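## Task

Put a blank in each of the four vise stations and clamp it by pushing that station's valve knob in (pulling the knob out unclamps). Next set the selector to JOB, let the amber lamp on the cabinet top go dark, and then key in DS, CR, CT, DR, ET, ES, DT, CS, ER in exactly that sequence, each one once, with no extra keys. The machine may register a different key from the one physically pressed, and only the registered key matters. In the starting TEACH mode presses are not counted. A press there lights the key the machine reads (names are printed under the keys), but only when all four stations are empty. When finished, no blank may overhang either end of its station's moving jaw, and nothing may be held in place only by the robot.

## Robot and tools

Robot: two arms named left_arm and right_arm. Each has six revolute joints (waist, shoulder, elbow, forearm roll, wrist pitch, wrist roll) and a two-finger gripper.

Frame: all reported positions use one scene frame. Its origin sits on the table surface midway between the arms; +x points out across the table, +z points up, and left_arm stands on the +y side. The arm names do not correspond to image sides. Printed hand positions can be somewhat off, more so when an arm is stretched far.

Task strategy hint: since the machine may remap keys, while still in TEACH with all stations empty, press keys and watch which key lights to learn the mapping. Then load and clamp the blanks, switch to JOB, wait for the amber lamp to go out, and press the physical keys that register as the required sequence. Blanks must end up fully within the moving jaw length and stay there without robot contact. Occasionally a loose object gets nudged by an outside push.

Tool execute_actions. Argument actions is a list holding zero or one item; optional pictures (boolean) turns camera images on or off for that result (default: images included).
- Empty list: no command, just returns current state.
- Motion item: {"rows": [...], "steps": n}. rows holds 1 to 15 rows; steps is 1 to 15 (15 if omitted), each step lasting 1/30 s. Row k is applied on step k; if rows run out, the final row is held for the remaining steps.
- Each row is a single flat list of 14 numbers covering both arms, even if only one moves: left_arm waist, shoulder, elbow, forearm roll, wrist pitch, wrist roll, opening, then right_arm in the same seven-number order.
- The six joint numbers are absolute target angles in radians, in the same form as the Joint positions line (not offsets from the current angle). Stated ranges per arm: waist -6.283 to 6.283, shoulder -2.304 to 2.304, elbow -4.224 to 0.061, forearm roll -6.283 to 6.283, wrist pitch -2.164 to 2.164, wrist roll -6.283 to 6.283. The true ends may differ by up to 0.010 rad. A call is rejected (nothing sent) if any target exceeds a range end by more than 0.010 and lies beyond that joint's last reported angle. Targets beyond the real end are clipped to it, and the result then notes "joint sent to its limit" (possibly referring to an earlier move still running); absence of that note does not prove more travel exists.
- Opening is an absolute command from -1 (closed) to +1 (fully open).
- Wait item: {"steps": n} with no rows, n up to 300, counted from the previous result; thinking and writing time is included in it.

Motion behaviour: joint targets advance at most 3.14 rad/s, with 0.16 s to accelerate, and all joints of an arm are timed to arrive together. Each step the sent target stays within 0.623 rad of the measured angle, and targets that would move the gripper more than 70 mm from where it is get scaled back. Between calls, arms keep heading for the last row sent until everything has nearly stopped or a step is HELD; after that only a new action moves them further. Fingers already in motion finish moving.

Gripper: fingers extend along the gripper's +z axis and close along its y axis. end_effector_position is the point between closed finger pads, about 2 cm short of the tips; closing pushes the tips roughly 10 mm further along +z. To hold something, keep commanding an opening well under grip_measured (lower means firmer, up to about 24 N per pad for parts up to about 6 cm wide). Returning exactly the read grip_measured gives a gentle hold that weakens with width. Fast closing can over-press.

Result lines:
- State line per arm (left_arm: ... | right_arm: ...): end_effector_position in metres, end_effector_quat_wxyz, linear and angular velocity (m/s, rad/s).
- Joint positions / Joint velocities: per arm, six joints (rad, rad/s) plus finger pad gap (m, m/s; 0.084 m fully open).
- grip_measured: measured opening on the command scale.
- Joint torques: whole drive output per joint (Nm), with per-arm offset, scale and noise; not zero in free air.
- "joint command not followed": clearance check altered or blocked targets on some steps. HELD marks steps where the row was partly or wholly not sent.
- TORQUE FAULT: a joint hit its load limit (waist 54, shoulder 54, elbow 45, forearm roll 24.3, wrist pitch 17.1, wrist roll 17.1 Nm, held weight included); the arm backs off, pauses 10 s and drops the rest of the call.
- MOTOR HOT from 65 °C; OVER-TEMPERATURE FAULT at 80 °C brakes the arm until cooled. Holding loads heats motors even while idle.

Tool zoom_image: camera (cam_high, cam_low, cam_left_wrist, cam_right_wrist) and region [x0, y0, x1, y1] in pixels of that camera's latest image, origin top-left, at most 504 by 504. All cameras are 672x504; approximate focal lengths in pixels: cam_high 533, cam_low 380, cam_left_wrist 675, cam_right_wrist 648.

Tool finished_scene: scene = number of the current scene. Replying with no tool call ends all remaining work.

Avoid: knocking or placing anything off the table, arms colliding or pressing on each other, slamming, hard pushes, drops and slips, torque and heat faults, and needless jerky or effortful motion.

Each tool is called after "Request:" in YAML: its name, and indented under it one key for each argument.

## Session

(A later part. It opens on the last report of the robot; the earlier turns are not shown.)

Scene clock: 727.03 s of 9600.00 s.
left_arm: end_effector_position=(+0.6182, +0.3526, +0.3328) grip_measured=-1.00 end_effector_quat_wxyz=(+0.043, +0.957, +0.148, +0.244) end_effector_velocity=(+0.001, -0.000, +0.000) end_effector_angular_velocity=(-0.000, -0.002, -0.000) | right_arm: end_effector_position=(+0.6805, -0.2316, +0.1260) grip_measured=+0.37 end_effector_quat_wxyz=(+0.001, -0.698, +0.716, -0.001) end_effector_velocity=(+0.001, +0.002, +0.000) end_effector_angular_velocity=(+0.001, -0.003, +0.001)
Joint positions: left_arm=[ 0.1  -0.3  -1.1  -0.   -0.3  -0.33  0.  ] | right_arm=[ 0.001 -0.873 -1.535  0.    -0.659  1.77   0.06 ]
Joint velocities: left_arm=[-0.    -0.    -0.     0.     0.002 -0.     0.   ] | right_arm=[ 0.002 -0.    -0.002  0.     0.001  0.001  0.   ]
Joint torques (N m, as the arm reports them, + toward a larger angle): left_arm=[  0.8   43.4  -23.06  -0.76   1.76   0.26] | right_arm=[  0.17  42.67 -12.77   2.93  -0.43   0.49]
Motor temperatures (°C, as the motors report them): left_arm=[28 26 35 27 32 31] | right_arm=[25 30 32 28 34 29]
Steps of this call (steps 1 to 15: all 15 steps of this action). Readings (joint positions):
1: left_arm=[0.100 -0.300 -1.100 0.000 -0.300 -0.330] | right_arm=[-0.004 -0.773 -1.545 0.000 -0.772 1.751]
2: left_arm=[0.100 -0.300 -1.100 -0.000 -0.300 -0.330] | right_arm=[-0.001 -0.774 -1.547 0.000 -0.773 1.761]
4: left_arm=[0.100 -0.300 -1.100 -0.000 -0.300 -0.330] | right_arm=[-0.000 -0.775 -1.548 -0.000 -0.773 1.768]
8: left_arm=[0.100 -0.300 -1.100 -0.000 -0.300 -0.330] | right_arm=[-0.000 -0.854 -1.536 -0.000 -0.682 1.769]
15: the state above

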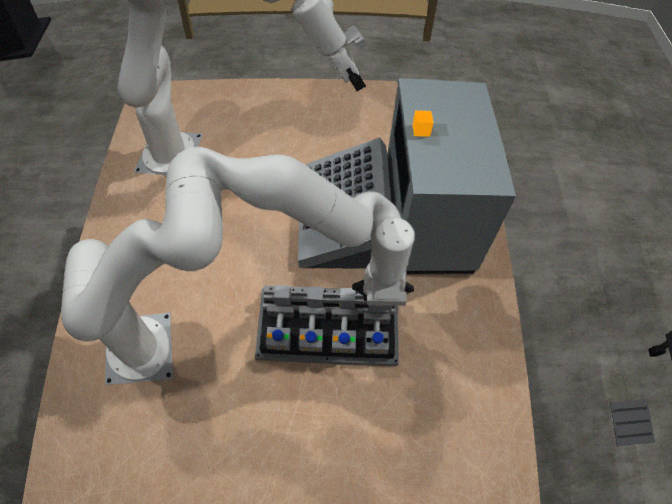

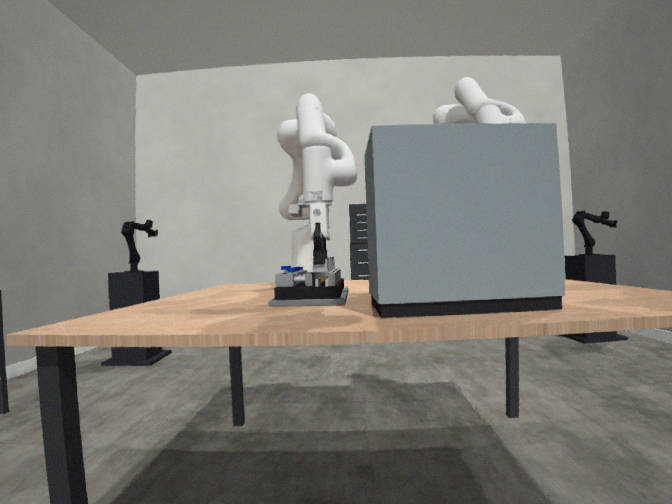

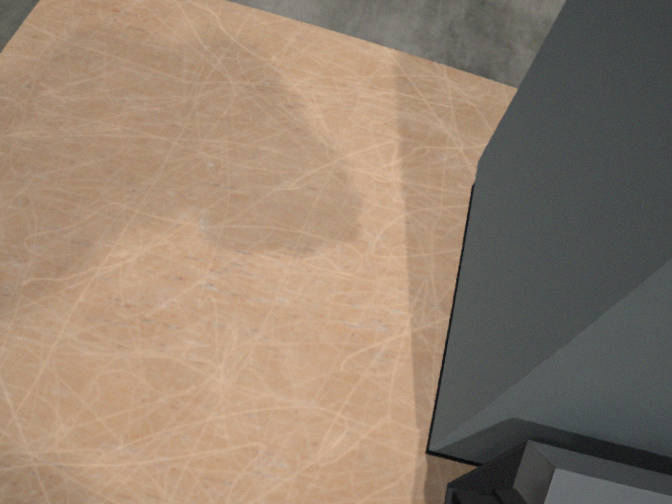

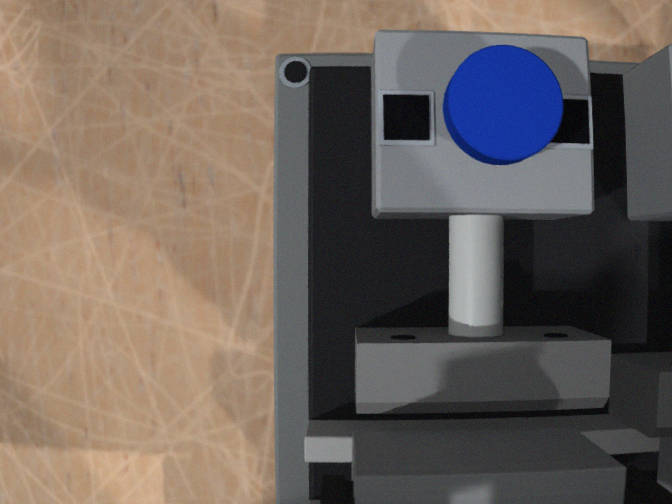

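Request:
execute_actions:
  actions:
    - {"rows":[[0.1,-0.3,-1.1,0,-0.3,-0.33,-1,0.003,-0.856,-1.503,0,-0.647,1.772,-0.3]],"steps":15}

Request:
zoom_image:
  camera: "cam_high"
  region: [300,260,440,365]

Scene clock: 755.20 s of 9600.00 s.
left_arm: end_effector_position=(+0.6182, +0.3526, +0.3328) grip_measured=-1.00 end_effector_quat_wxyz=(+0.043, +0.957, +0.148, +0.244) end_effector_velocity=(-0.000, +0.000, -0.000) end_effector_angular_velocity=(+0.000, +0.001, -0.000) | right_arm: end_effector_position=(+0.6717, -0.2316, +0.1256) grip_measured=+0.37 end_effector_quat_wxyz=(+0.000, -0.698, +0.716, -0.000) end_effector_velocity=(-0.000, +0.000, +0.000) end_effector_angular_velocity=(+0.001, -0.000, -0.001)
Joint positions: left_arm=[ 0.1  -0.3  -1.1  -0.   -0.3  -0.33  0.  ] | right_arm=[ 0.003 -0.856 -1.503  0.    -0.647  1.772  0.06 ]
Joint velocities: left_arm=[ 0.     0.     0.001 -0.    -0.001  0.     0.   ] | right_arm=[ 0.     0.001  0.     0.001 -0.     0.    -0.   ]
Joint torques (N m, as the arm reports them, + toward a larger angle): left_arm=[  0.6   42.37 -22.83  -0.83   1.71   0.19] | right_arm=[ -2.97  42.48 -12.25   2.22  -0.49   0.64]
Motor temperatures (°C, as the motors report them): left_arm=[28 26 36 27 32 31] | right_arm=[25 31 33 28 33 29]
Steps of this call (steps 1 to 15: the robot went on to your last target; steps 16 to 90: nothing new was sent; then 24.67 s passed at rest; steps 91 to 105: all 15 steps of this action). Readings (joint positions):
91: left_arm=[0.100 -0.300 -1.100 -0.000 -0.300 -0.330] | right_arm=[0.001 -0.874 -1.533 0.000 -0.658 1.770]
92: left_arm=[0.100 -0.300 -1.100 0.000 -0.300 -0.330] | right_arm=[0.001 -0.870 -1.526 0.000 -0.655 1.771]
94: left_arm=[0.100 -0.300 -1.100 0.000 -0.300 -0.330] | right_arm=[0.003 -0.860 -1.509 -0.000 -0.650 1.772]
98: left_arm=[0.100 -0.300 -1.100 -0.000 -0.300 -0.330] | right_arm=[0.003 -0.856 -1.503 -0.000 -0.647 1.772]
105: the state above

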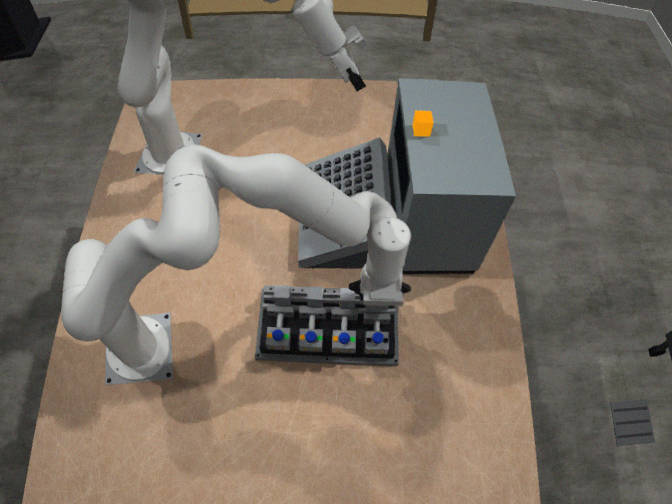

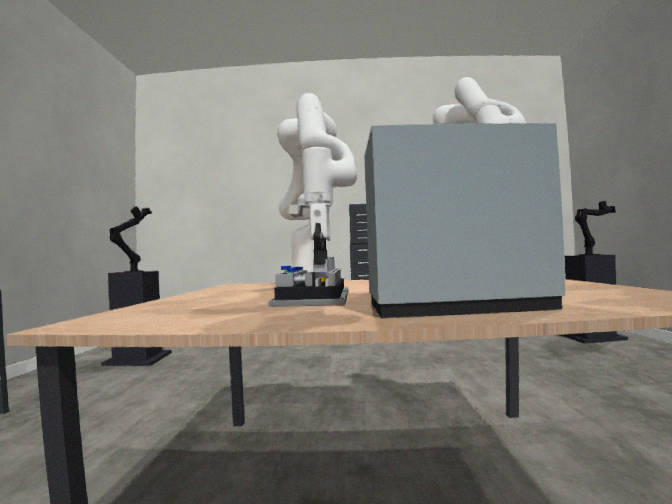

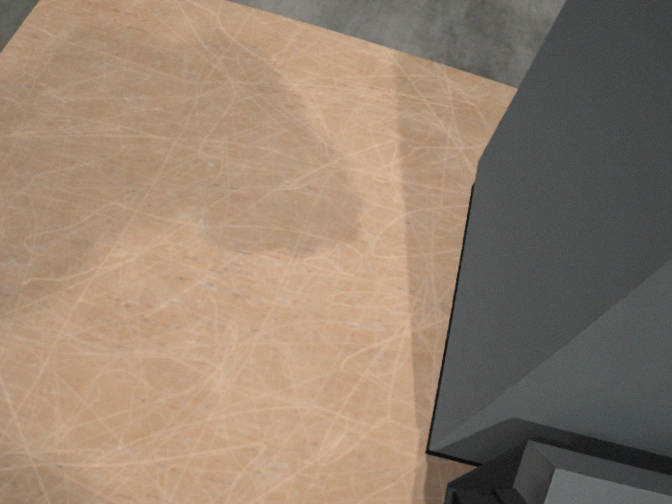

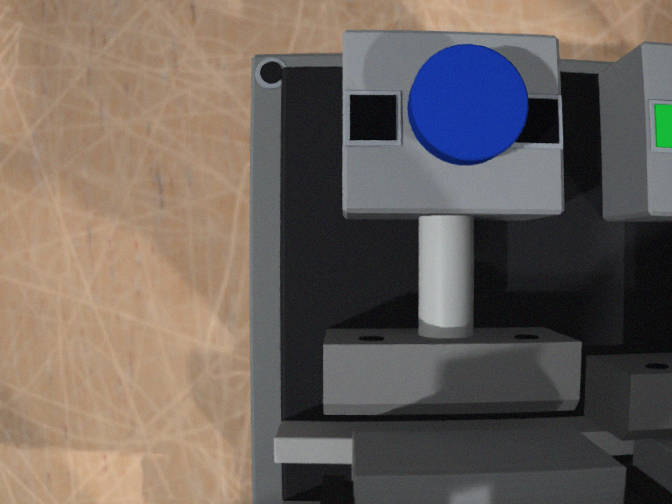

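Region (300, 260, 440, 365) of cam_high's 672x504 image, scaled by 3.600, with more detail than that image has; it fills the top 378 rows of this view, and the rest is white.

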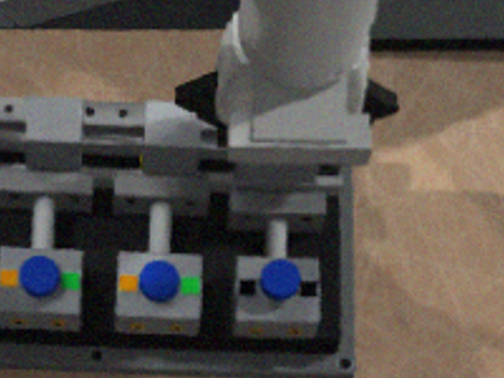

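Request:
execute_actions:
  actions:
    - {"rows":[[0.1,-0.3,-1.1,0,-0.3,-0.33,-1,0.003,-0.875,-1.504,0,-0.629,1.772,-0.3],[0.1,-0.3,-1.1,0,-0.3,-0.33,-1,0.003,-0.875,-1.504,0,-0.629,1.772,-0.3],[0.1,-0.3,-1.1,0,-0.3,-0.33,-1,0.003,-0.875,-1.504,0,-0.629,1.772,-0.3],[0.1,-0.3,-1.1,0,-0.3,-0.33,-1,0.003,-0.891,-1.504,0,-0.613,1.772,-0.3]],"steps":15}

Request:
zoom_image:
  camera: "cam_low"
  region: [260,220,370,305]

Scene clock: 764.87 s of 9600.00 s.
left_arm: end_effector_position=(+0.6182, +0.3526, +0.3328) grip_measured=-1.00 end_effector_quat_wxyz=(+0.043, +0.957, +0.148, +0.244) end_effector_velocity=(+0.000, +0.000, -0.001) end_effector_angular_velocity=(+0.001, +0.001, -0.002) | right_arm: end_effector_position=(+0.6717, -0.2315, +0.1031) grip_measured=+0.37 end_effector_quat_wxyz=(-0.000, -0.698, +0.716, +0.000) end_effector_velocity=(+0.000, -0.000, -0.004) end_effector_angular_velocity=(+0.001, -0.003, -0.001)
Joint positions: left_arm=[ 0.1  -0.3  -1.1   0.   -0.3  -0.33  0.  ] | right_arm=[ 0.003 -0.89  -1.504  0.    -0.614  1.772  0.06 ]
Joint velocities: left_arm=[-0.    -0.003 -0.     0.     0.001  0.002  0.   ] | right_arm=[-0.001 -0.005  0.002  0.001  0.009  0.     0.   ]
Joint torques (N m, as the arm reports them, + toward a larger angle): left_arm=[  0.5   43.32 -22.98  -0.53   1.76   0.23] | right_arm=[-4.06 35.78 -9.95  1.1   1.7   0.42]
Motor temperatures (°C, as the motors report them): left_arm=[28 26 36 27 32 31] | right_arm=[25 31 33 28 33 29]
Steps of this call (steps 1 to 15: the robot went on to your last target; steps 16 to 90: nothing new was sent; then 6.17 s passed at rest; steps 91 to 105: all 15 steps of this action). Readings (joint positions):
91: left_arm=[0.100 -0.300 -1.100 -0.000 -0.300 -0.330] | right_arm=[0.003 -0.857 -1.503 0.000 -0.646 1.772]
92: left_arm=[0.100 -0.300 -1.100 0.000 -0.300 -0.330] | right_arm=[0.003 -0.861 -1.504 0.000 -0.641 1.772]
94: left_arm=[0.100 -0.300 -1.100 -0.000 -0.300 -0.330] | right_arm=[0.003 -0.872 -1.504 -0.000 -0.632 1.772]
98: left_arm=[0.100 -0.300 -1.100 -0.000 -0.300 -0.330] | right_arm=[0.003 -0.889 -1.504 0.000 -0.616 1.772]
105: the state above

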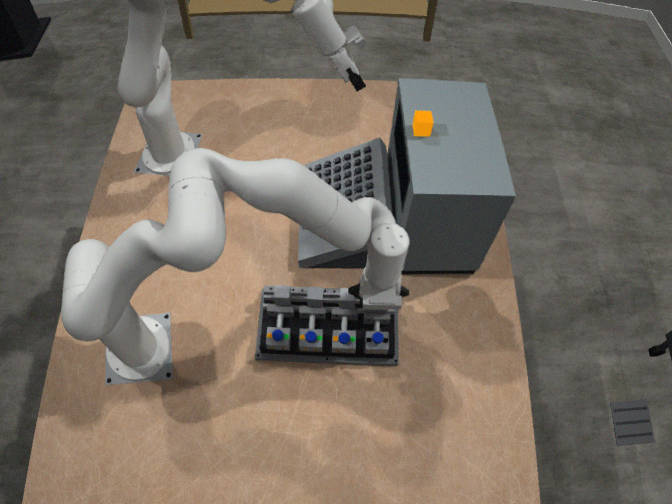

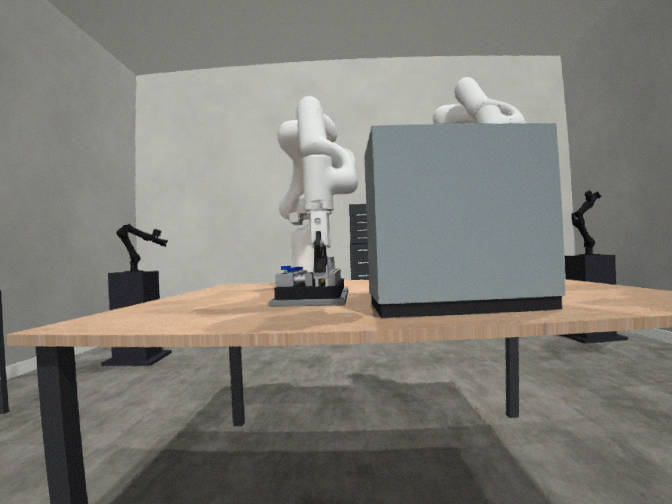

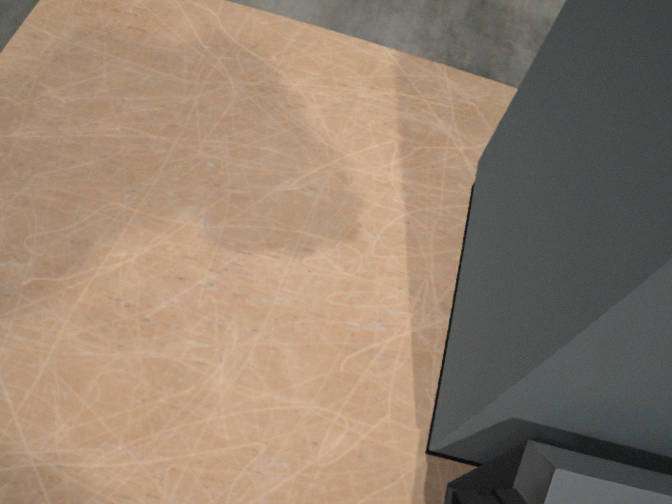

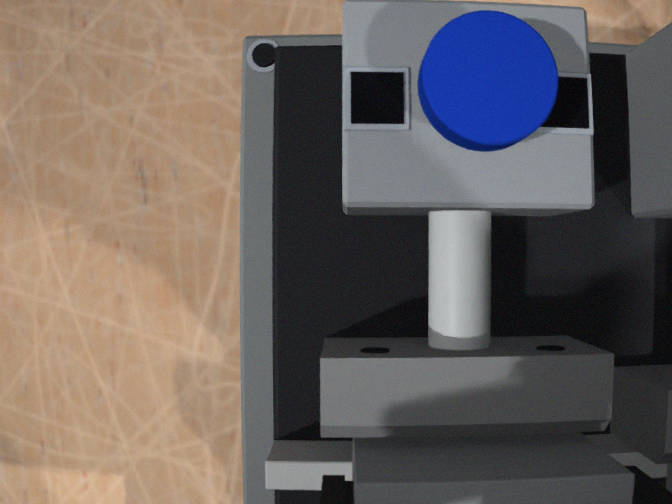

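Region (260, 220, 370, 305) of cam_low's 672x504 image, scaled by 4.582, with more detail than that image has; it fills the top 389 rows of this view, and the rest is white.

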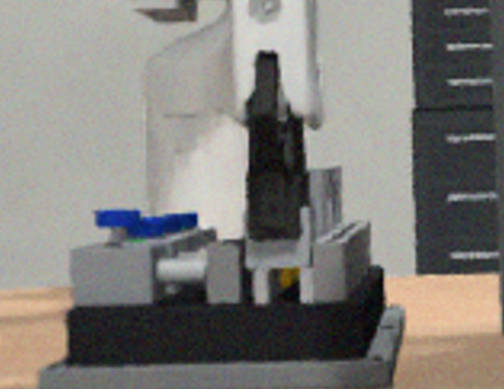

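Request:
execute_actions:
  actions:
    - {"rows":[[0.1,-0.3,-1.1,0,-0.3,-0.33,-1,0.003,-0.893,-1.504,0,-0.611,1.772,-0.3],[0.1,-0.3,-1.1,0,-0.3,-0.33,-1,0.003,-0.893,-1.504,0,-0.611,1.772,-0.3],[0.1,-0.3,-1.1,0,-0.3,-0.33,-1,0.003,-0.893,-1.504,0,-0.611,1.772,-0.3],[0.1,-0.3,-1.1,0,-0.3,-0.33,-1,0.003,-0.893,-1.504,0,-0.611,1.772,0.4],[0.1,-0.3,-1.1,0,-0.3,-0.33,-1,0.003,-0.893,-1.504,0,-0.611,1.772,0.65]],"steps":12}
  pictures: false

Request:
execute_actions:
  actions:
    - {"rows":[[0.1,-0.3,-1.1,0,-0.3,-0.33,-1,0.003,-0.84,-1.503,0,-0.663,1.772,0.65],[0.1,-0.3,-1.1,0,-0.3,-0.33,-1,0.003,-0.84,-1.503,0,-0.663,1.772,0.65],[0.1,-0.3,-1.1,0,-0.3,-0.33,-1,0.003,-0.84,-1.503,0,-0.663,1.772,0.65],[0.1,-0.3,-1.1,0,-0.3,-0.33,-1,0.003,-0.84,-1.503,0,-0.663,1.772,0.65],[0.1,-0.3,-1.1,0,-0.3,-0.33,-1,0.003,-0.75,-1.518,0,-0.768,1.772,0.65]],"steps":15}

Request:
zoom_image:
  camera: "cam_low"
  region: [260,220,370,305]

Scene clock: 774.33 s of 9600.00 s.
left_arm: end_effector_position=(+0.6182, +0.3526, +0.3328) grip_measured=-1.00 end_effector_quat_wxyz=(+0.043, +0.957, +0.148, +0.244) end_effector_velocity=(-0.000, -0.000, -0.000) end_effector_angular_velocity=(-0.001, +0.000, +0.002) | right_arm: end_effector_position=(+0.6716, -0.2317, +0.1006) grip_measured=+0.64 end_effector_quat_wxyz=(+0.000, -0.698, +0.716, -0.000) end_effector_velocity=(+0.001, +0.001, +0.005) end_effector_angular_velocity=(+0.000, -0.002, +0.001)
Joint positions: left_arm=[ 0.1  -0.3  -1.1  -0.   -0.3  -0.33  0.  ] | right_arm=[ 0.003 -0.894 -1.504 -0.    -0.61   1.772  0.071]
Joint velocities: left_arm=[-0.    -0.     0.    -0.     0.    -0.002  0.   ] | right_arm=[ 0.001  0.005 -0.004 -0.    -0.007 -0.     0.001]
Joint torques (N m, as the arm reports them, + toward a larger angle): left_arm=[  0.62  43.37 -22.94  -0.82   1.7    0.23] | right_arm=[  2.21  42.97 -11.97   1.79  -0.3    0.21]
Motor temperatures (°C, as the motors report them): left_arm=[28 26 36 27 32 31] | right_arm=[25 31 33 28 33 29]
Steps of this call (steps 1 to 15: the robot went on to your last target; steps 16 to 90: nothing new was sent; then 6.07 s passed at rest; steps 91 to 102: all 12 steps of this action). Readings (joint positions):
91: left_arm=[0.100 -0.300 -1.100 -0.000 -0.300 -0.330] | right_arm=[0.003 -0.891 -1.504 -0.000 -0.613 1.772]
92: left_arm=[0.100 -0.300 -1.100 0.000 -0.300 -0.330] | right_arm=[0.003 -0.892 -1.504 -0.000 -0.612 1.772]
94: left_arm=[0.100 -0.300 -1.100 -0.000 -0.300 -0.330] | right_arm=[0.003 -0.893 -1.504 -0.000 -0.611 1.772]
98: left_arm=[0.100 -0.300 -1.100 0.000 -0.300 -0.330] | right_arm=[0.003 -0.894 -1.503 -0.000 -0.609 1.772]
102: the state above

Scene clock: 774.83 s of 9600.00 s.
left_arm: end_effector_position=(+0.6182, +0.3526, +0.3328) grip_measured=-1.00 end_effector_quat_wxyz=(+0.043, +0.957, +0.148, +0.244) end_effector_velocity=(+0.000, +0.000, -0.001) end_effector_angular_velocity=(+0.000, +0.001, +0.000) | right_arm: end_effector_position=(+0.6697, -0.2320, +0.2011) grip_measured=+0.65 end_effector_quat_wxyz=(-0.001, -0.698, +0.716, +0.001) end_effector_velocity=(-0.005, -0.001, -0.009) end_effector_angular_velocity=(-0.003, +0.019, -0.000)
Joint positions: left_arm=[ 0.1  -0.3  -1.1  -0.   -0.3  -0.33  0.  ] | right_arm=[ 0.003 -0.752 -1.517 -0.    -0.768  1.772  0.071]
Joint velocities: left_arm=[ 0.    -0.001 -0.     0.001  0.    -0.001  0.   ] | right_arm=[-0.    -0.008  0.007  0.    -0.004  0.     0.   ]
Joint torques (N m, as the arm reports them, + toward a larger angle): left_arm=[  0.69  42.4  -23.    -0.68   1.78   0.23] | right_arm=[ -0.18  43.5  -15.08   1.87  -0.1    0.43]
Motor temperatures (°C, as the motors report them): left_arm=[28 26 36 27 32 31] | right_arm=[25 31 33 28 33 29]
Steps of this call (steps 1 to 15: all 15 steps of this action). Readings (joint positions):
1: left_arm=[0.100 -0.300 -1.100 -0.000 -0.300 -0.330] | right_arm=[0.003 -0.893 -1.504 -0.000 -0.611 1.772]
2: left_arm=[0.100 -0.300 -1.100 0.000 -0.300 -0.330] | right_arm=[0.003 -0.887 -1.502 -0.000 -0.620 1.772]
4: left_arm=[0.100 -0.300 -1.100 -0.000 -0.300 -0.330] | right_arm=[0.003 -0.855 -1.502 -0.000 -0.649 1.772]
8: left_arm=[0.100 -0.300 -1.100 -0.000 -0.300 -0.330] | right_arm=[0.003 -0.786 -1.511 -0.000 -0.728 1.772]
15: the state above

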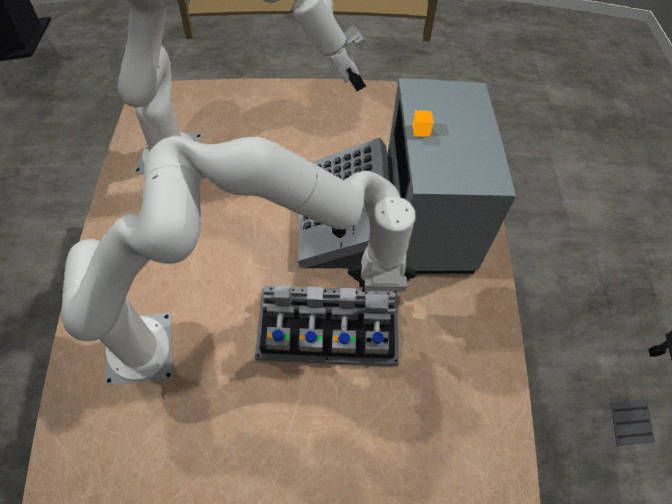

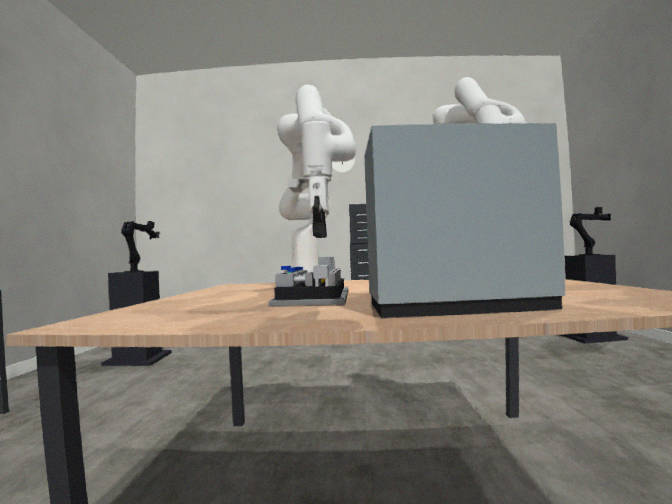

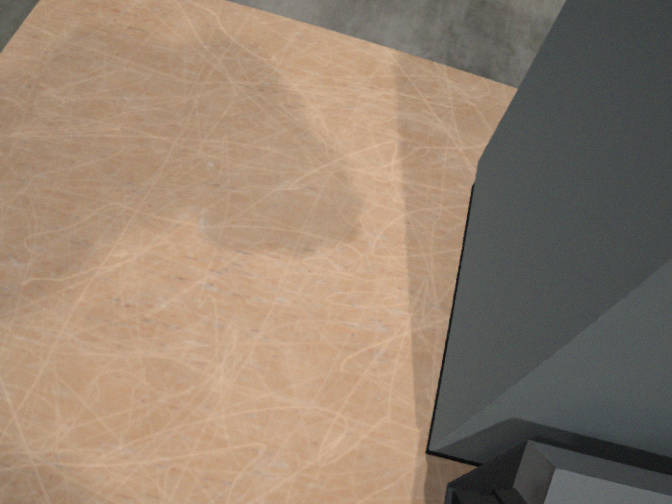

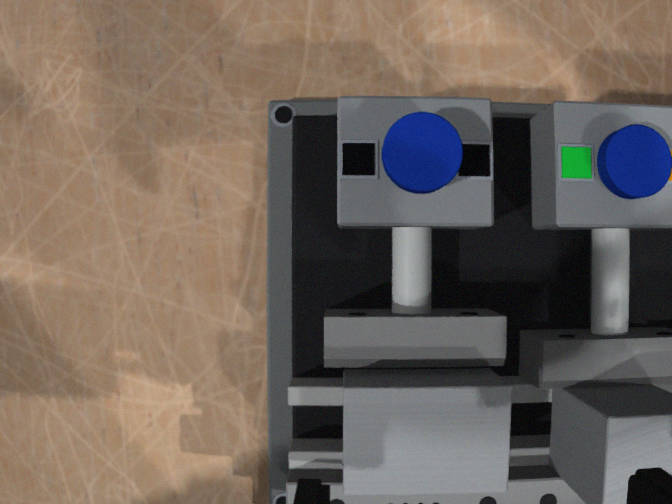

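Region (260, 220, 370, 305) of cam_low's 672x504 image, scaled by 4.582, with more detail than that image has; it fills the top 389 rows of this view, and the rest is white.

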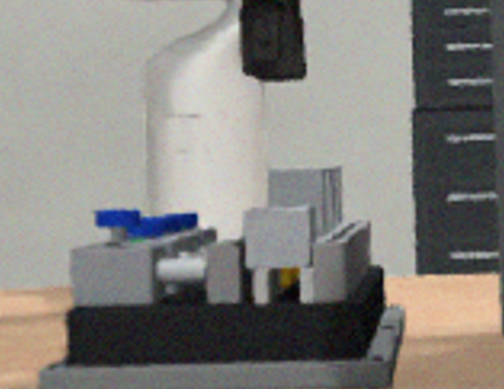

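Request:
execute_actions:
  actions:
    - {"rows":[[0.1,-0.3,-1.1,0,-0.3,-0.33,-1,-0.152,-0.735,-1.486,0,-0.751,0.045,-1]],"steps":15}
  pictures: false

Request:
execute_actions:
  actions:
    - {"rows":[[0.1,-0.3,-1.1,0,-0.3,-0.33,-1,-0.152,-0.735,-1.486,0,-0.751,0.045,-1],[0.1,-0.3,-1.1,0,-0.3,-0.33,-1,-0.152,-0.735,-1.486,0,-0.751,0.045,-1],[0.1,-0.3,-1.1,0,-0.3,-0.33,-1,-0.152,-0.735,-1.486,0,-0.751,0.045,-1],[0.1,-0.3,-1.1,0,-0.3,-0.33,-1,-0.152,-0.735,-1.486,0,-0.751,0.045,-1],[0.1,-0.3,-1.1,0,-0.3,-0.33,-1,-0.152,-0.735,-1.486,0,-0.751,0.045,-1],[0.1,-0.3,-1.1,0,-0.3,-0.33,-1,-0.152,-0.815,-1.468,0,-0.653,0.045,-1]],"steps":15}

Request:
zoom_image:
  camera: "cam_high"
  region: [300,280,440,385]

Scene clock: 787.90 s of 9600.00 s.
left_arm: end_effector_position=(+0.6182, +0.3526, +0.3328) grip_measured=-1.00 end_effector_quat_wxyz=(+0.043, +0.957, +0.148, +0.244) end_effector_velocity=(+0.000, +0.000, +0.000) end_effector_angular_velocity=(+0.002, -0.000, -0.002) | right_arm: end_effector_position=(+0.6729, -0.3311, +0.1999) grip_measured=-1.00 end_effector_quat_wxyz=(+0.000, +0.959, -0.284, -0.000) end_effector_velocity=(-0.002, -0.037, -0.001) end_effector_angular_velocity=(+0.001, -0.001, +3.066)
Joint positions: left_arm=[ 0.1  -0.3  -1.1   0.   -0.3  -0.33  0.  ] | right_arm=[-0.146 -0.736 -1.487 -0.    -0.752  0.603  0.   ]
Joint velocities: left_arm=[ 0.    -0.    -0.001  0.001  0.     0.002  0.   ] | right_arm=[-0.056  0.006  0.013  0.001  0.007 -3.123  0.   ]
Joint torques (N m, as the arm reports them, + toward a larger angle): left_arm=[  0.69  42.78 -22.98  -0.81   1.72   0.25] | right_arm=[  0.26  41.85 -13.89   2.94  -0.46   0.8 ]
Motor temperatures (°C, as the motors report them): left_arm=[28 26 36 27 32 31] | right_arm=[25 31 33 28 33 29]
Steps of this call (steps 1 to 15: the robot went on to your last target; steps 16 to 90: nothing new was sent; then 9.57 s passed at rest; steps 91 to 105: all 15 steps of this action). Readings (joint positions):
91: left_arm=[0.100 -0.300 -1.100 -0.000 -0.300 -0.330] | right_arm=[0.003 -0.750 -1.518 0.000 -0.768 1.771]
92: left_arm=[0.100 -0.300 -1.100 0.000 -0.300 -0.330] | right_arm=[0.001 -0.750 -1.517 0.000 -0.768 1.760]
94: left_arm=[0.100 -0.300 -1.100 -0.000 -0.300 -0.330] | right_arm=[-0.016 -0.748 -1.514 0.000 -0.766 1.685]
98: left_arm=[0.100 -0.300 -1.100 -0.000 -0.300 -0.330] | right_arm=[-0.094 -0.741 -1.498 -0.000 -0.758 1.332]
105: the state above

Scene clock: 788.40 s of 9600.00 s.
left_arm: end_effector_position=(+0.6182, +0.3526, +0.3328) grip_measured=-1.00 end_effector_quat_wxyz=(+0.043, +0.957, +0.148, +0.244) end_effector_velocity=(-0.000, -0.000, -0.000) end_effector_angular_velocity=(-0.000, +0.001, +0.000) | right_arm: end_effector_position=(+0.6728, -0.3351, +0.1405) grip_measured=-1.00 end_effector_quat_wxyz=(-0.000, +1.000, -0.013, +0.000) end_effector_velocity=(+0.021, -0.000, +0.026) end_effector_angular_velocity=(+0.002, -0.061, +0.002)
Joint positions: left_arm=[ 0.1  -0.3  -1.1  -0.   -0.3  -0.33  0.  ] | right_arm=[-0.152 -0.814 -1.468  0.    -0.653  0.046  0.   ]
Joint velocities: left_arm=[-0.    -0.001 -0.    -0.001 -0.001  0.001  0.   ] | right_arm=[-0.001  0.024 -0.025  0.001  0.011 -0.004  0.   ]
Joint torques (N m, as the arm reports them, + toward a larger angle): left_arm=[  0.61  43.49 -23.16  -0.97   1.7    0.2 ] | right_arm=[ 0.41 36.16 -9.89  1.81 -0.44  0.69]
Motor temperatures (°C, as the motors report them): left_arm=[28 26 36 27 32 31] | right_arm=[25 31 33 28 33 29]
Steps of this call (steps 1 to 15: all 15 steps of this action). Readings (joint positions):
1: left_arm=[0.100 -0.300 -1.100 -0.000 -0.300 -0.330] | right_arm=[-0.147 -0.735 -1.487 0.000 -0.751 0.499]
2: left_arm=[0.100 -0.300 -1.100 -0.000 -0.300 -0.330] | right_arm=[-0.149 -0.735 -1.487 0.000 -0.751 0.395]
4: left_arm=[0.100 -0.300 -1.100 -0.000 -0.300 -0.330] | right_arm=[-0.150 -0.735 -1.486 0.000 -0.751 0.212]
8: left_arm=[0.100 -0.300 -1.100 -0.000 -0.300 -0.330] | right_arm=[-0.152 -0.758 -1.484 0.000 -0.718 0.057]
15: the state above

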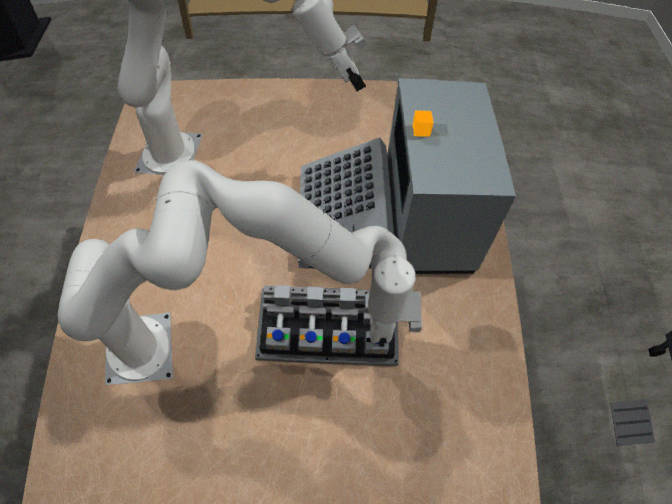

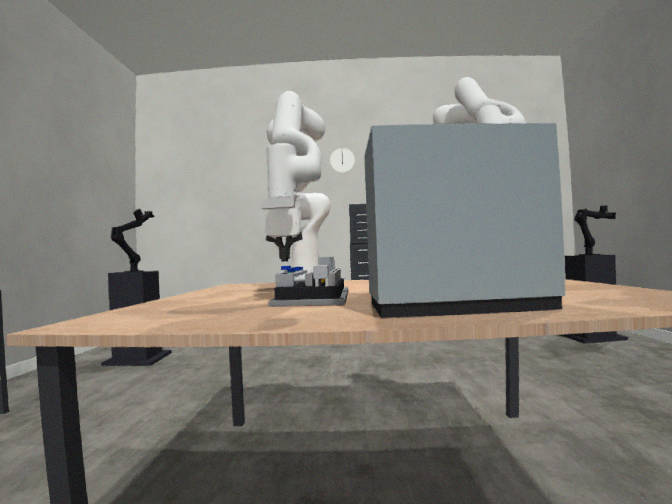

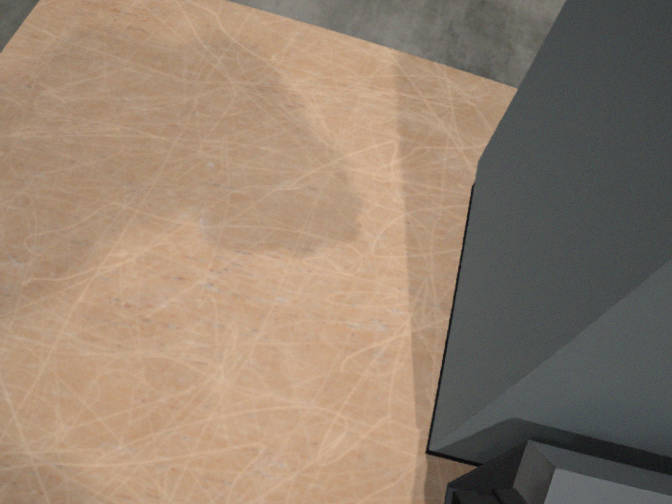

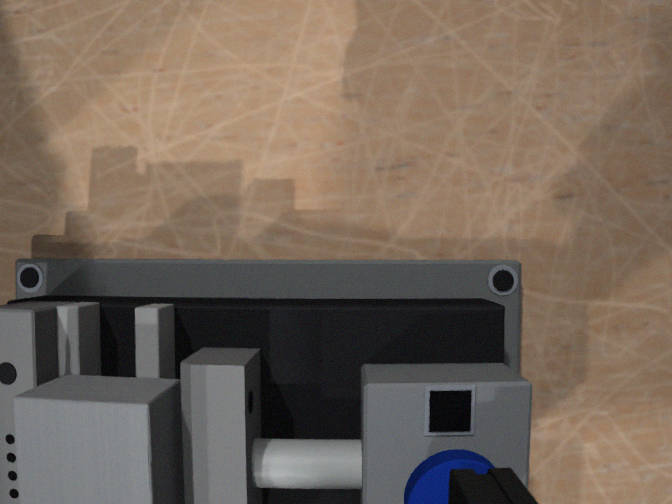

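Region (300, 280, 440, 385) of cam_high's 672x504 image, scaled by 3.600, with more detail than that image has; it fills the top 378 rows of this view, and the rest is white.

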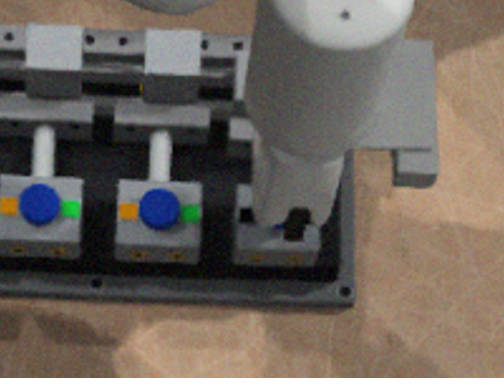

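Request:
execute_actions:
  actions:
    - {"rows":[[0.1,-0.3,-1.1,0,-0.3,-0.33,-1,-0.152,-0.832,-1.467,0,-0.635,0.045,-1],[0.1,-0.3,-1.1,0,-0.3,-0.33,-1,-0.152,-0.832,-1.467,0,-0.635,0.045,-1],[0.1,-0.3,-1.1,0,-0.3,-0.33,-1,-0.152,-0.832,-1.467,0,-0.635,0.045,-1],[0.1,-0.3,-1.1,0,-0.3,-0.33,-1,-0.152,-0.843,-1.467,0,-0.624,0.045,-1],[0.1,-0.3,-1.1,0,-0.3,-0.33,-1,-0.152,-0.843,-1.467,0,-0.624,0.045,-1],[0.1,-0.3,-1.1,0,-0.3,-0.33,-1,-0.152,-0.853,-1.467,0,-0.614,0.045,-1]],"steps":15}
  pictures: false

Request:
execute_actions:
  actions:
    - {"rows":[[0.1,-0.3,-1.1,0,-0.3,-0.33,-1,-0.152,-0.815,-1.468,0,-0.653,0.045,-1],[0.1,-0.3,-1.1,0,-0.3,-0.33,-1,-0.152,-0.815,-1.468,0,-0.653,0.045,-1],[0.1,-0.3,-1.1,0,-0.3,-0.33,-1,-0.152,-0.815,-1.468,0,-0.653,0.045,-1],[0.1,-0.3,-1.1,0,-0.3,-0.33,-1,-0.152,-0.7,-1.45,0,-0.75,0.045,-1],[0.1,-0.3,-1.1,0,-0.3,-0.33,-1,-0.152,-0.7,-1.45,0,-0.75,0.045,-1],[0.1,-0.3,-1.1,0,-0.3,-0.33,-1,-0.152,-0.7,-1.45,0,-0.75,0.045,-1],[0.1,-0.3,-1.1,0,-0.3,-0.33,-1,-0.152,-0.7,-1.45,0,-0.75,0.045,-1],[0.1,-0.3,-1.1,0,-0.3,-0.33,-1,-0.3,-0.3,-1.1,0,-0.8,0.045,-1]],"steps":15}
  pictures: false

Request:
execute_actions:
  actions:
    - {"steps":15}

Request:
zoom_image:
  camera: "cam_high"
  region: [240,270,420,380]

Request:
zoom_image:
  camera: "cam_high"
  region: [290,190,400,272]

Scene clock: 800.73 s of 9600.00 s.
left_arm: end_effector_position=(+0.6182, +0.3526, +0.3328) grip_measured=-1.00 end_effector_quat_wxyz=(+0.043, +0.957, +0.148, +0.244) end_effector_velocity=(-0.000, -0.000, +0.000) end_effector_angular_velocity=(-0.001, +0.001, +0.001) | right_arm: end_effector_position=(+0.6729, -0.3352, +0.1165) grip_measured=-1.00 end_effector_quat_wxyz=(+0.000, +1.000, -0.012, -0.000) end_effector_velocity=(+0.000, +0.000, -0.001) end_effector_angular_velocity=(+0.001, -0.004, -0.000)
Joint positions: left_arm=[ 0.1  -0.3  -1.1   0.   -0.3  -0.33  0.  ] | right_arm=[-0.152 -0.85  -1.468  0.    -0.619  0.045  0.   ]
Joint velocities: left_arm=[-0.     0.001  0.    -0.    -0.002 -0.001  0.   ] | right_arm=[ 0.    -0.     0.001  0.001  0.005 -0.     0.   ]
Joint torques (N m, as the arm reports them, + toward a larger angle): left_arm=[  0.82  43.32 -23.12  -0.91   1.79   0.24] | right_arm=[ 0.05 14.54 -6.27  3.    5.12  0.49]
Motor temperatures (°C, as the motors report them): left_arm=[28 26 36 27 32 31] | right_arm=[25 31 33 28 32 29]
Steps of this call (steps 1 to 15: the robot went on to your last target; steps 16 to 90: nothing new was sent; then 8.83 s passed at rest; steps 91 to 105: all 15 steps of this action). Readings (joint positions):
91: left_arm=[0.100 -0.300 -1.100 -0.000 -0.300 -0.330] | right_arm=[-0.152 -0.816 -1.468 0.000 -0.652 0.045]
92: left_arm=[0.100 -0.300 -1.100 -0.000 -0.300 -0.330] | right_arm=[-0.152 -0.819 -1.469 0.000 -0.647 0.045]
94: left_arm=[0.100 -0.300 -1.100 0.000 -0.300 -0.330] | right_arm=[-0.152 -0.830 -1.467 -0.000 -0.638 0.045]
98: left_arm=[0.100 -0.300 -1.100 0.000 -0.300 -0.330] | right_arm=[-0.152 -0.848 -1.467 -0.000 -0.620 0.045]
105: the state above

Scene clock: 801.23 s of 9600.00 s.
left_arm: end_effector_position=(+0.6182, +0.3526, +0.3328) grip_measured=-1.00 end_effector_quat_wxyz=(+0.043, +0.957, +0.148, +0.244) end_effector_velocity=(-0.000, -0.000, +0.000) end_effector_angular_velocity=(+0.000, +0.000, -0.000) | right_arm: end_effector_position=(+0.5943, -0.3869, +0.2680) grip_measured=-1.00 end_effector_quat_wxyz=(+0.000, +0.998, -0.055, +0.004) end_effector_velocity=(-0.390, -0.219, +0.265) end_effector_angular_velocity=(+0.002, +0.043, -0.416)
Joint positions: left_arm=[ 0.1  -0.3  -1.1   0.   -0.3  -0.33  0.  ] | right_arm=[-0.238 -0.472 -1.248  0.    -0.769  0.045  0.   ]
Joint velocities: left_arm=[-0.     0.    -0.     0.001 -0.001  0.     0.   ] | right_arm=[-0.416  1.139  0.983 -0.001 -0.199  0.     0.   ]
Joint torques (N m, as the arm reports them, + toward a larger angle): left_arm=[  0.91  43.2  -22.91  -0.68   1.68   0.3 ] | right_arm=[ -1.87  31.78 -12.8    2.24  -0.45   0.75]
Motor temperatures (°C, as the motors report them): left_arm=[28 26 36 27 32 31] | right_arm=[25 31 33 28 32 29]
Steps of this call (steps 1 to 15: all 15 steps of this action). Readings (joint positions):
1: left_arm=[0.100 -0.300 -1.100 -0.000 -0.300 -0.330] | right_arm=[-0.152 -0.850 -1.468 0.000 -0.619 0.045]
2: left_arm=[0.100 -0.300 -1.100 0.000 -0.300 -0.330] | right_arm=[-0.152 -0.846 -1.467 -0.000 -0.623 0.045]
4: left_arm=[0.100 -0.300 -1.100 0.000 -0.300 -0.330] | right_arm=[-0.152 -0.825 -1.465 -0.000 -0.641 0.045]
8: left_arm=[0.100 -0.300 -1.100 0.000 -0.300 -0.330] | right_arm=[-0.152 -0.723 -1.453 0.000 -0.725 0.045]
15: the state above

Scene clock: 801.73 s of 9600.00 s.
left_arm: end_effector_position=(+0.6182, +0.3526, +0.3328) grip_measured=-1.00 end_effector_quat_wxyz=(+0.043, +0.957, +0.148, +0.244) end_effector_velocity=(+0.000, +0.000, +0.000) end_effector_angular_velocity=(-0.000, -0.001, +0.001) | right_arm: end_effector_position=(+0.5322, -0.4154, +0.3025) grip_measured=-1.00 end_effector_quat_wxyz=(-0.000, +0.996, -0.086, -0.000) end_effector_velocity=(-0.001, -0.001, +0.003) end_effector_angular_velocity=(-0.001, -0.004, -0.002)
Joint positions: left_arm=[ 0.1  -0.3  -1.1  -0.   -0.3  -0.33  0.  ] | right_arm=[-0.3   -0.301 -1.1    0.    -0.8    0.045  0.   ]
Joint velocities: left_arm=[ 0.     0.001  0.    -0.     0.001 -0.     0.   ] | right_arm=[-0.002  0.007  0.001 -0.001 -0.002  0.     0.   ]
Joint torques (N m, as the arm reports them, + toward a larger angle): left_arm=[  1.41  43.1  -22.86  -0.79   1.73   0.23] | right_arm=[  0.74  28.11 -13.03   1.68  -0.38   0.56]
Motor temperatures (°C, as the motors report them): left_arm=[28 26 36 27 32 31] | right_arm=[25 31 33 28 32 29]
Steps of this call (steps 1 to 15: the robot went on to your last target). Readings (joint positions):
1: left_arm=[0.100 -0.300 -1.100 -0.000 -0.300 -0.330] | right_arm=[-0.252 -0.434 -1.215 -0.000 -0.776 0.045]
2: left_arm=[0.100 -0.300 -1.100 -0.000 -0.300 -0.330] | right_arm=[-0.266 -0.396 -1.182 -0.000 -0.783 0.045]
4: left_arm=[0.100 -0.300 -1.100 -0.000 -0.300 -0.330] | right_arm=[-0.289 -0.330 -1.128 -0.000 -0.795 0.045]
8: left_arm=[0.100 -0.300 -1.100 -0.000 -0.300 -0.330] | right_arm=[-0.299 -0.302 -1.101 -0.000 -0.800 0.045]
15: the state above

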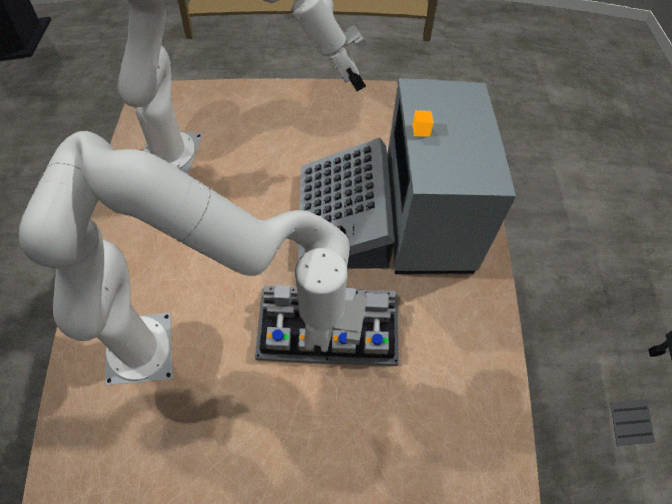

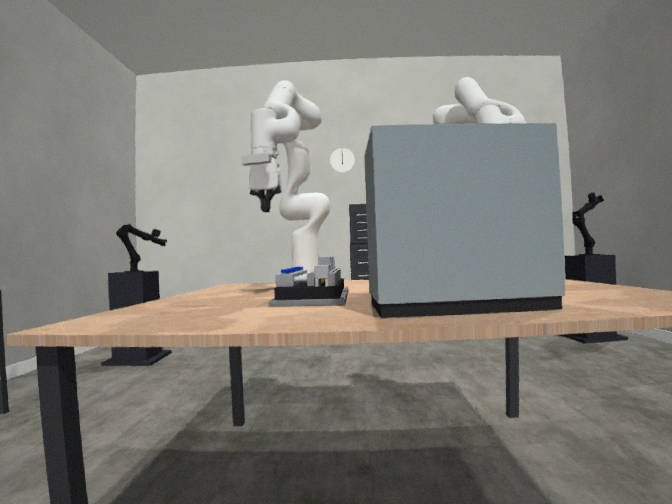

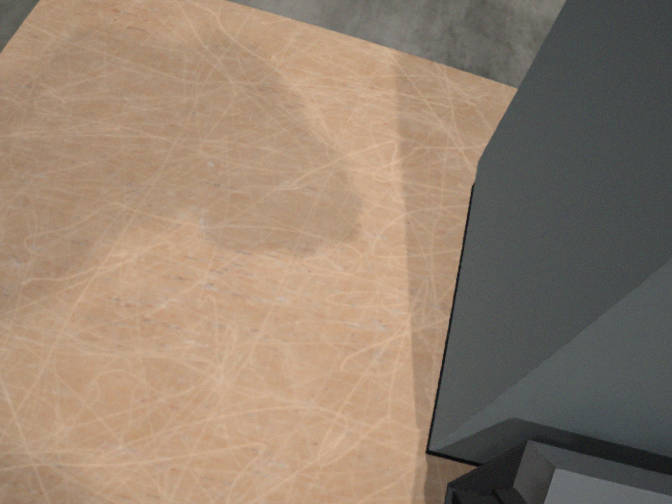

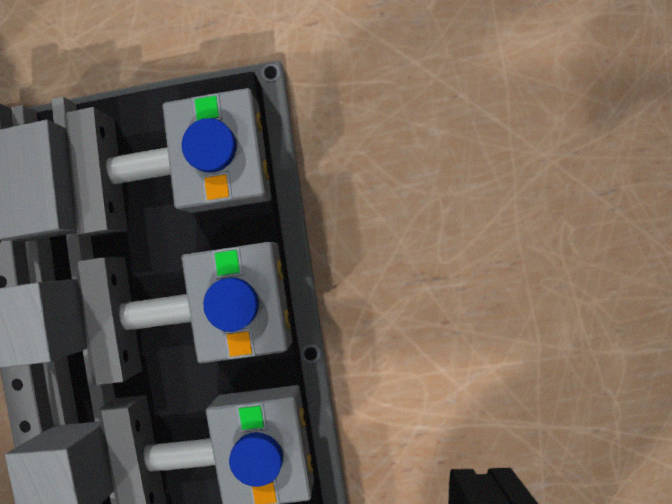

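Region (240, 270, 420, 380) of cam_high's 672x504 image, scaled by 2.800, with more detail than that image has.

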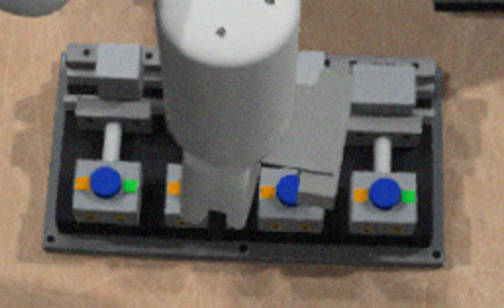

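Region (290, 190, 400, 272) of cam_high's 672x504 image, scaled by 4.582, with more detail than that image has; it fills the top 376 rows of this view, and the rest is white.

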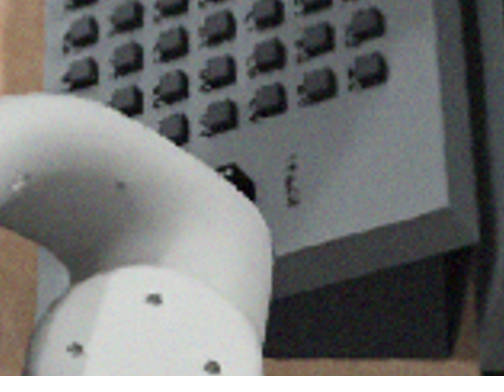

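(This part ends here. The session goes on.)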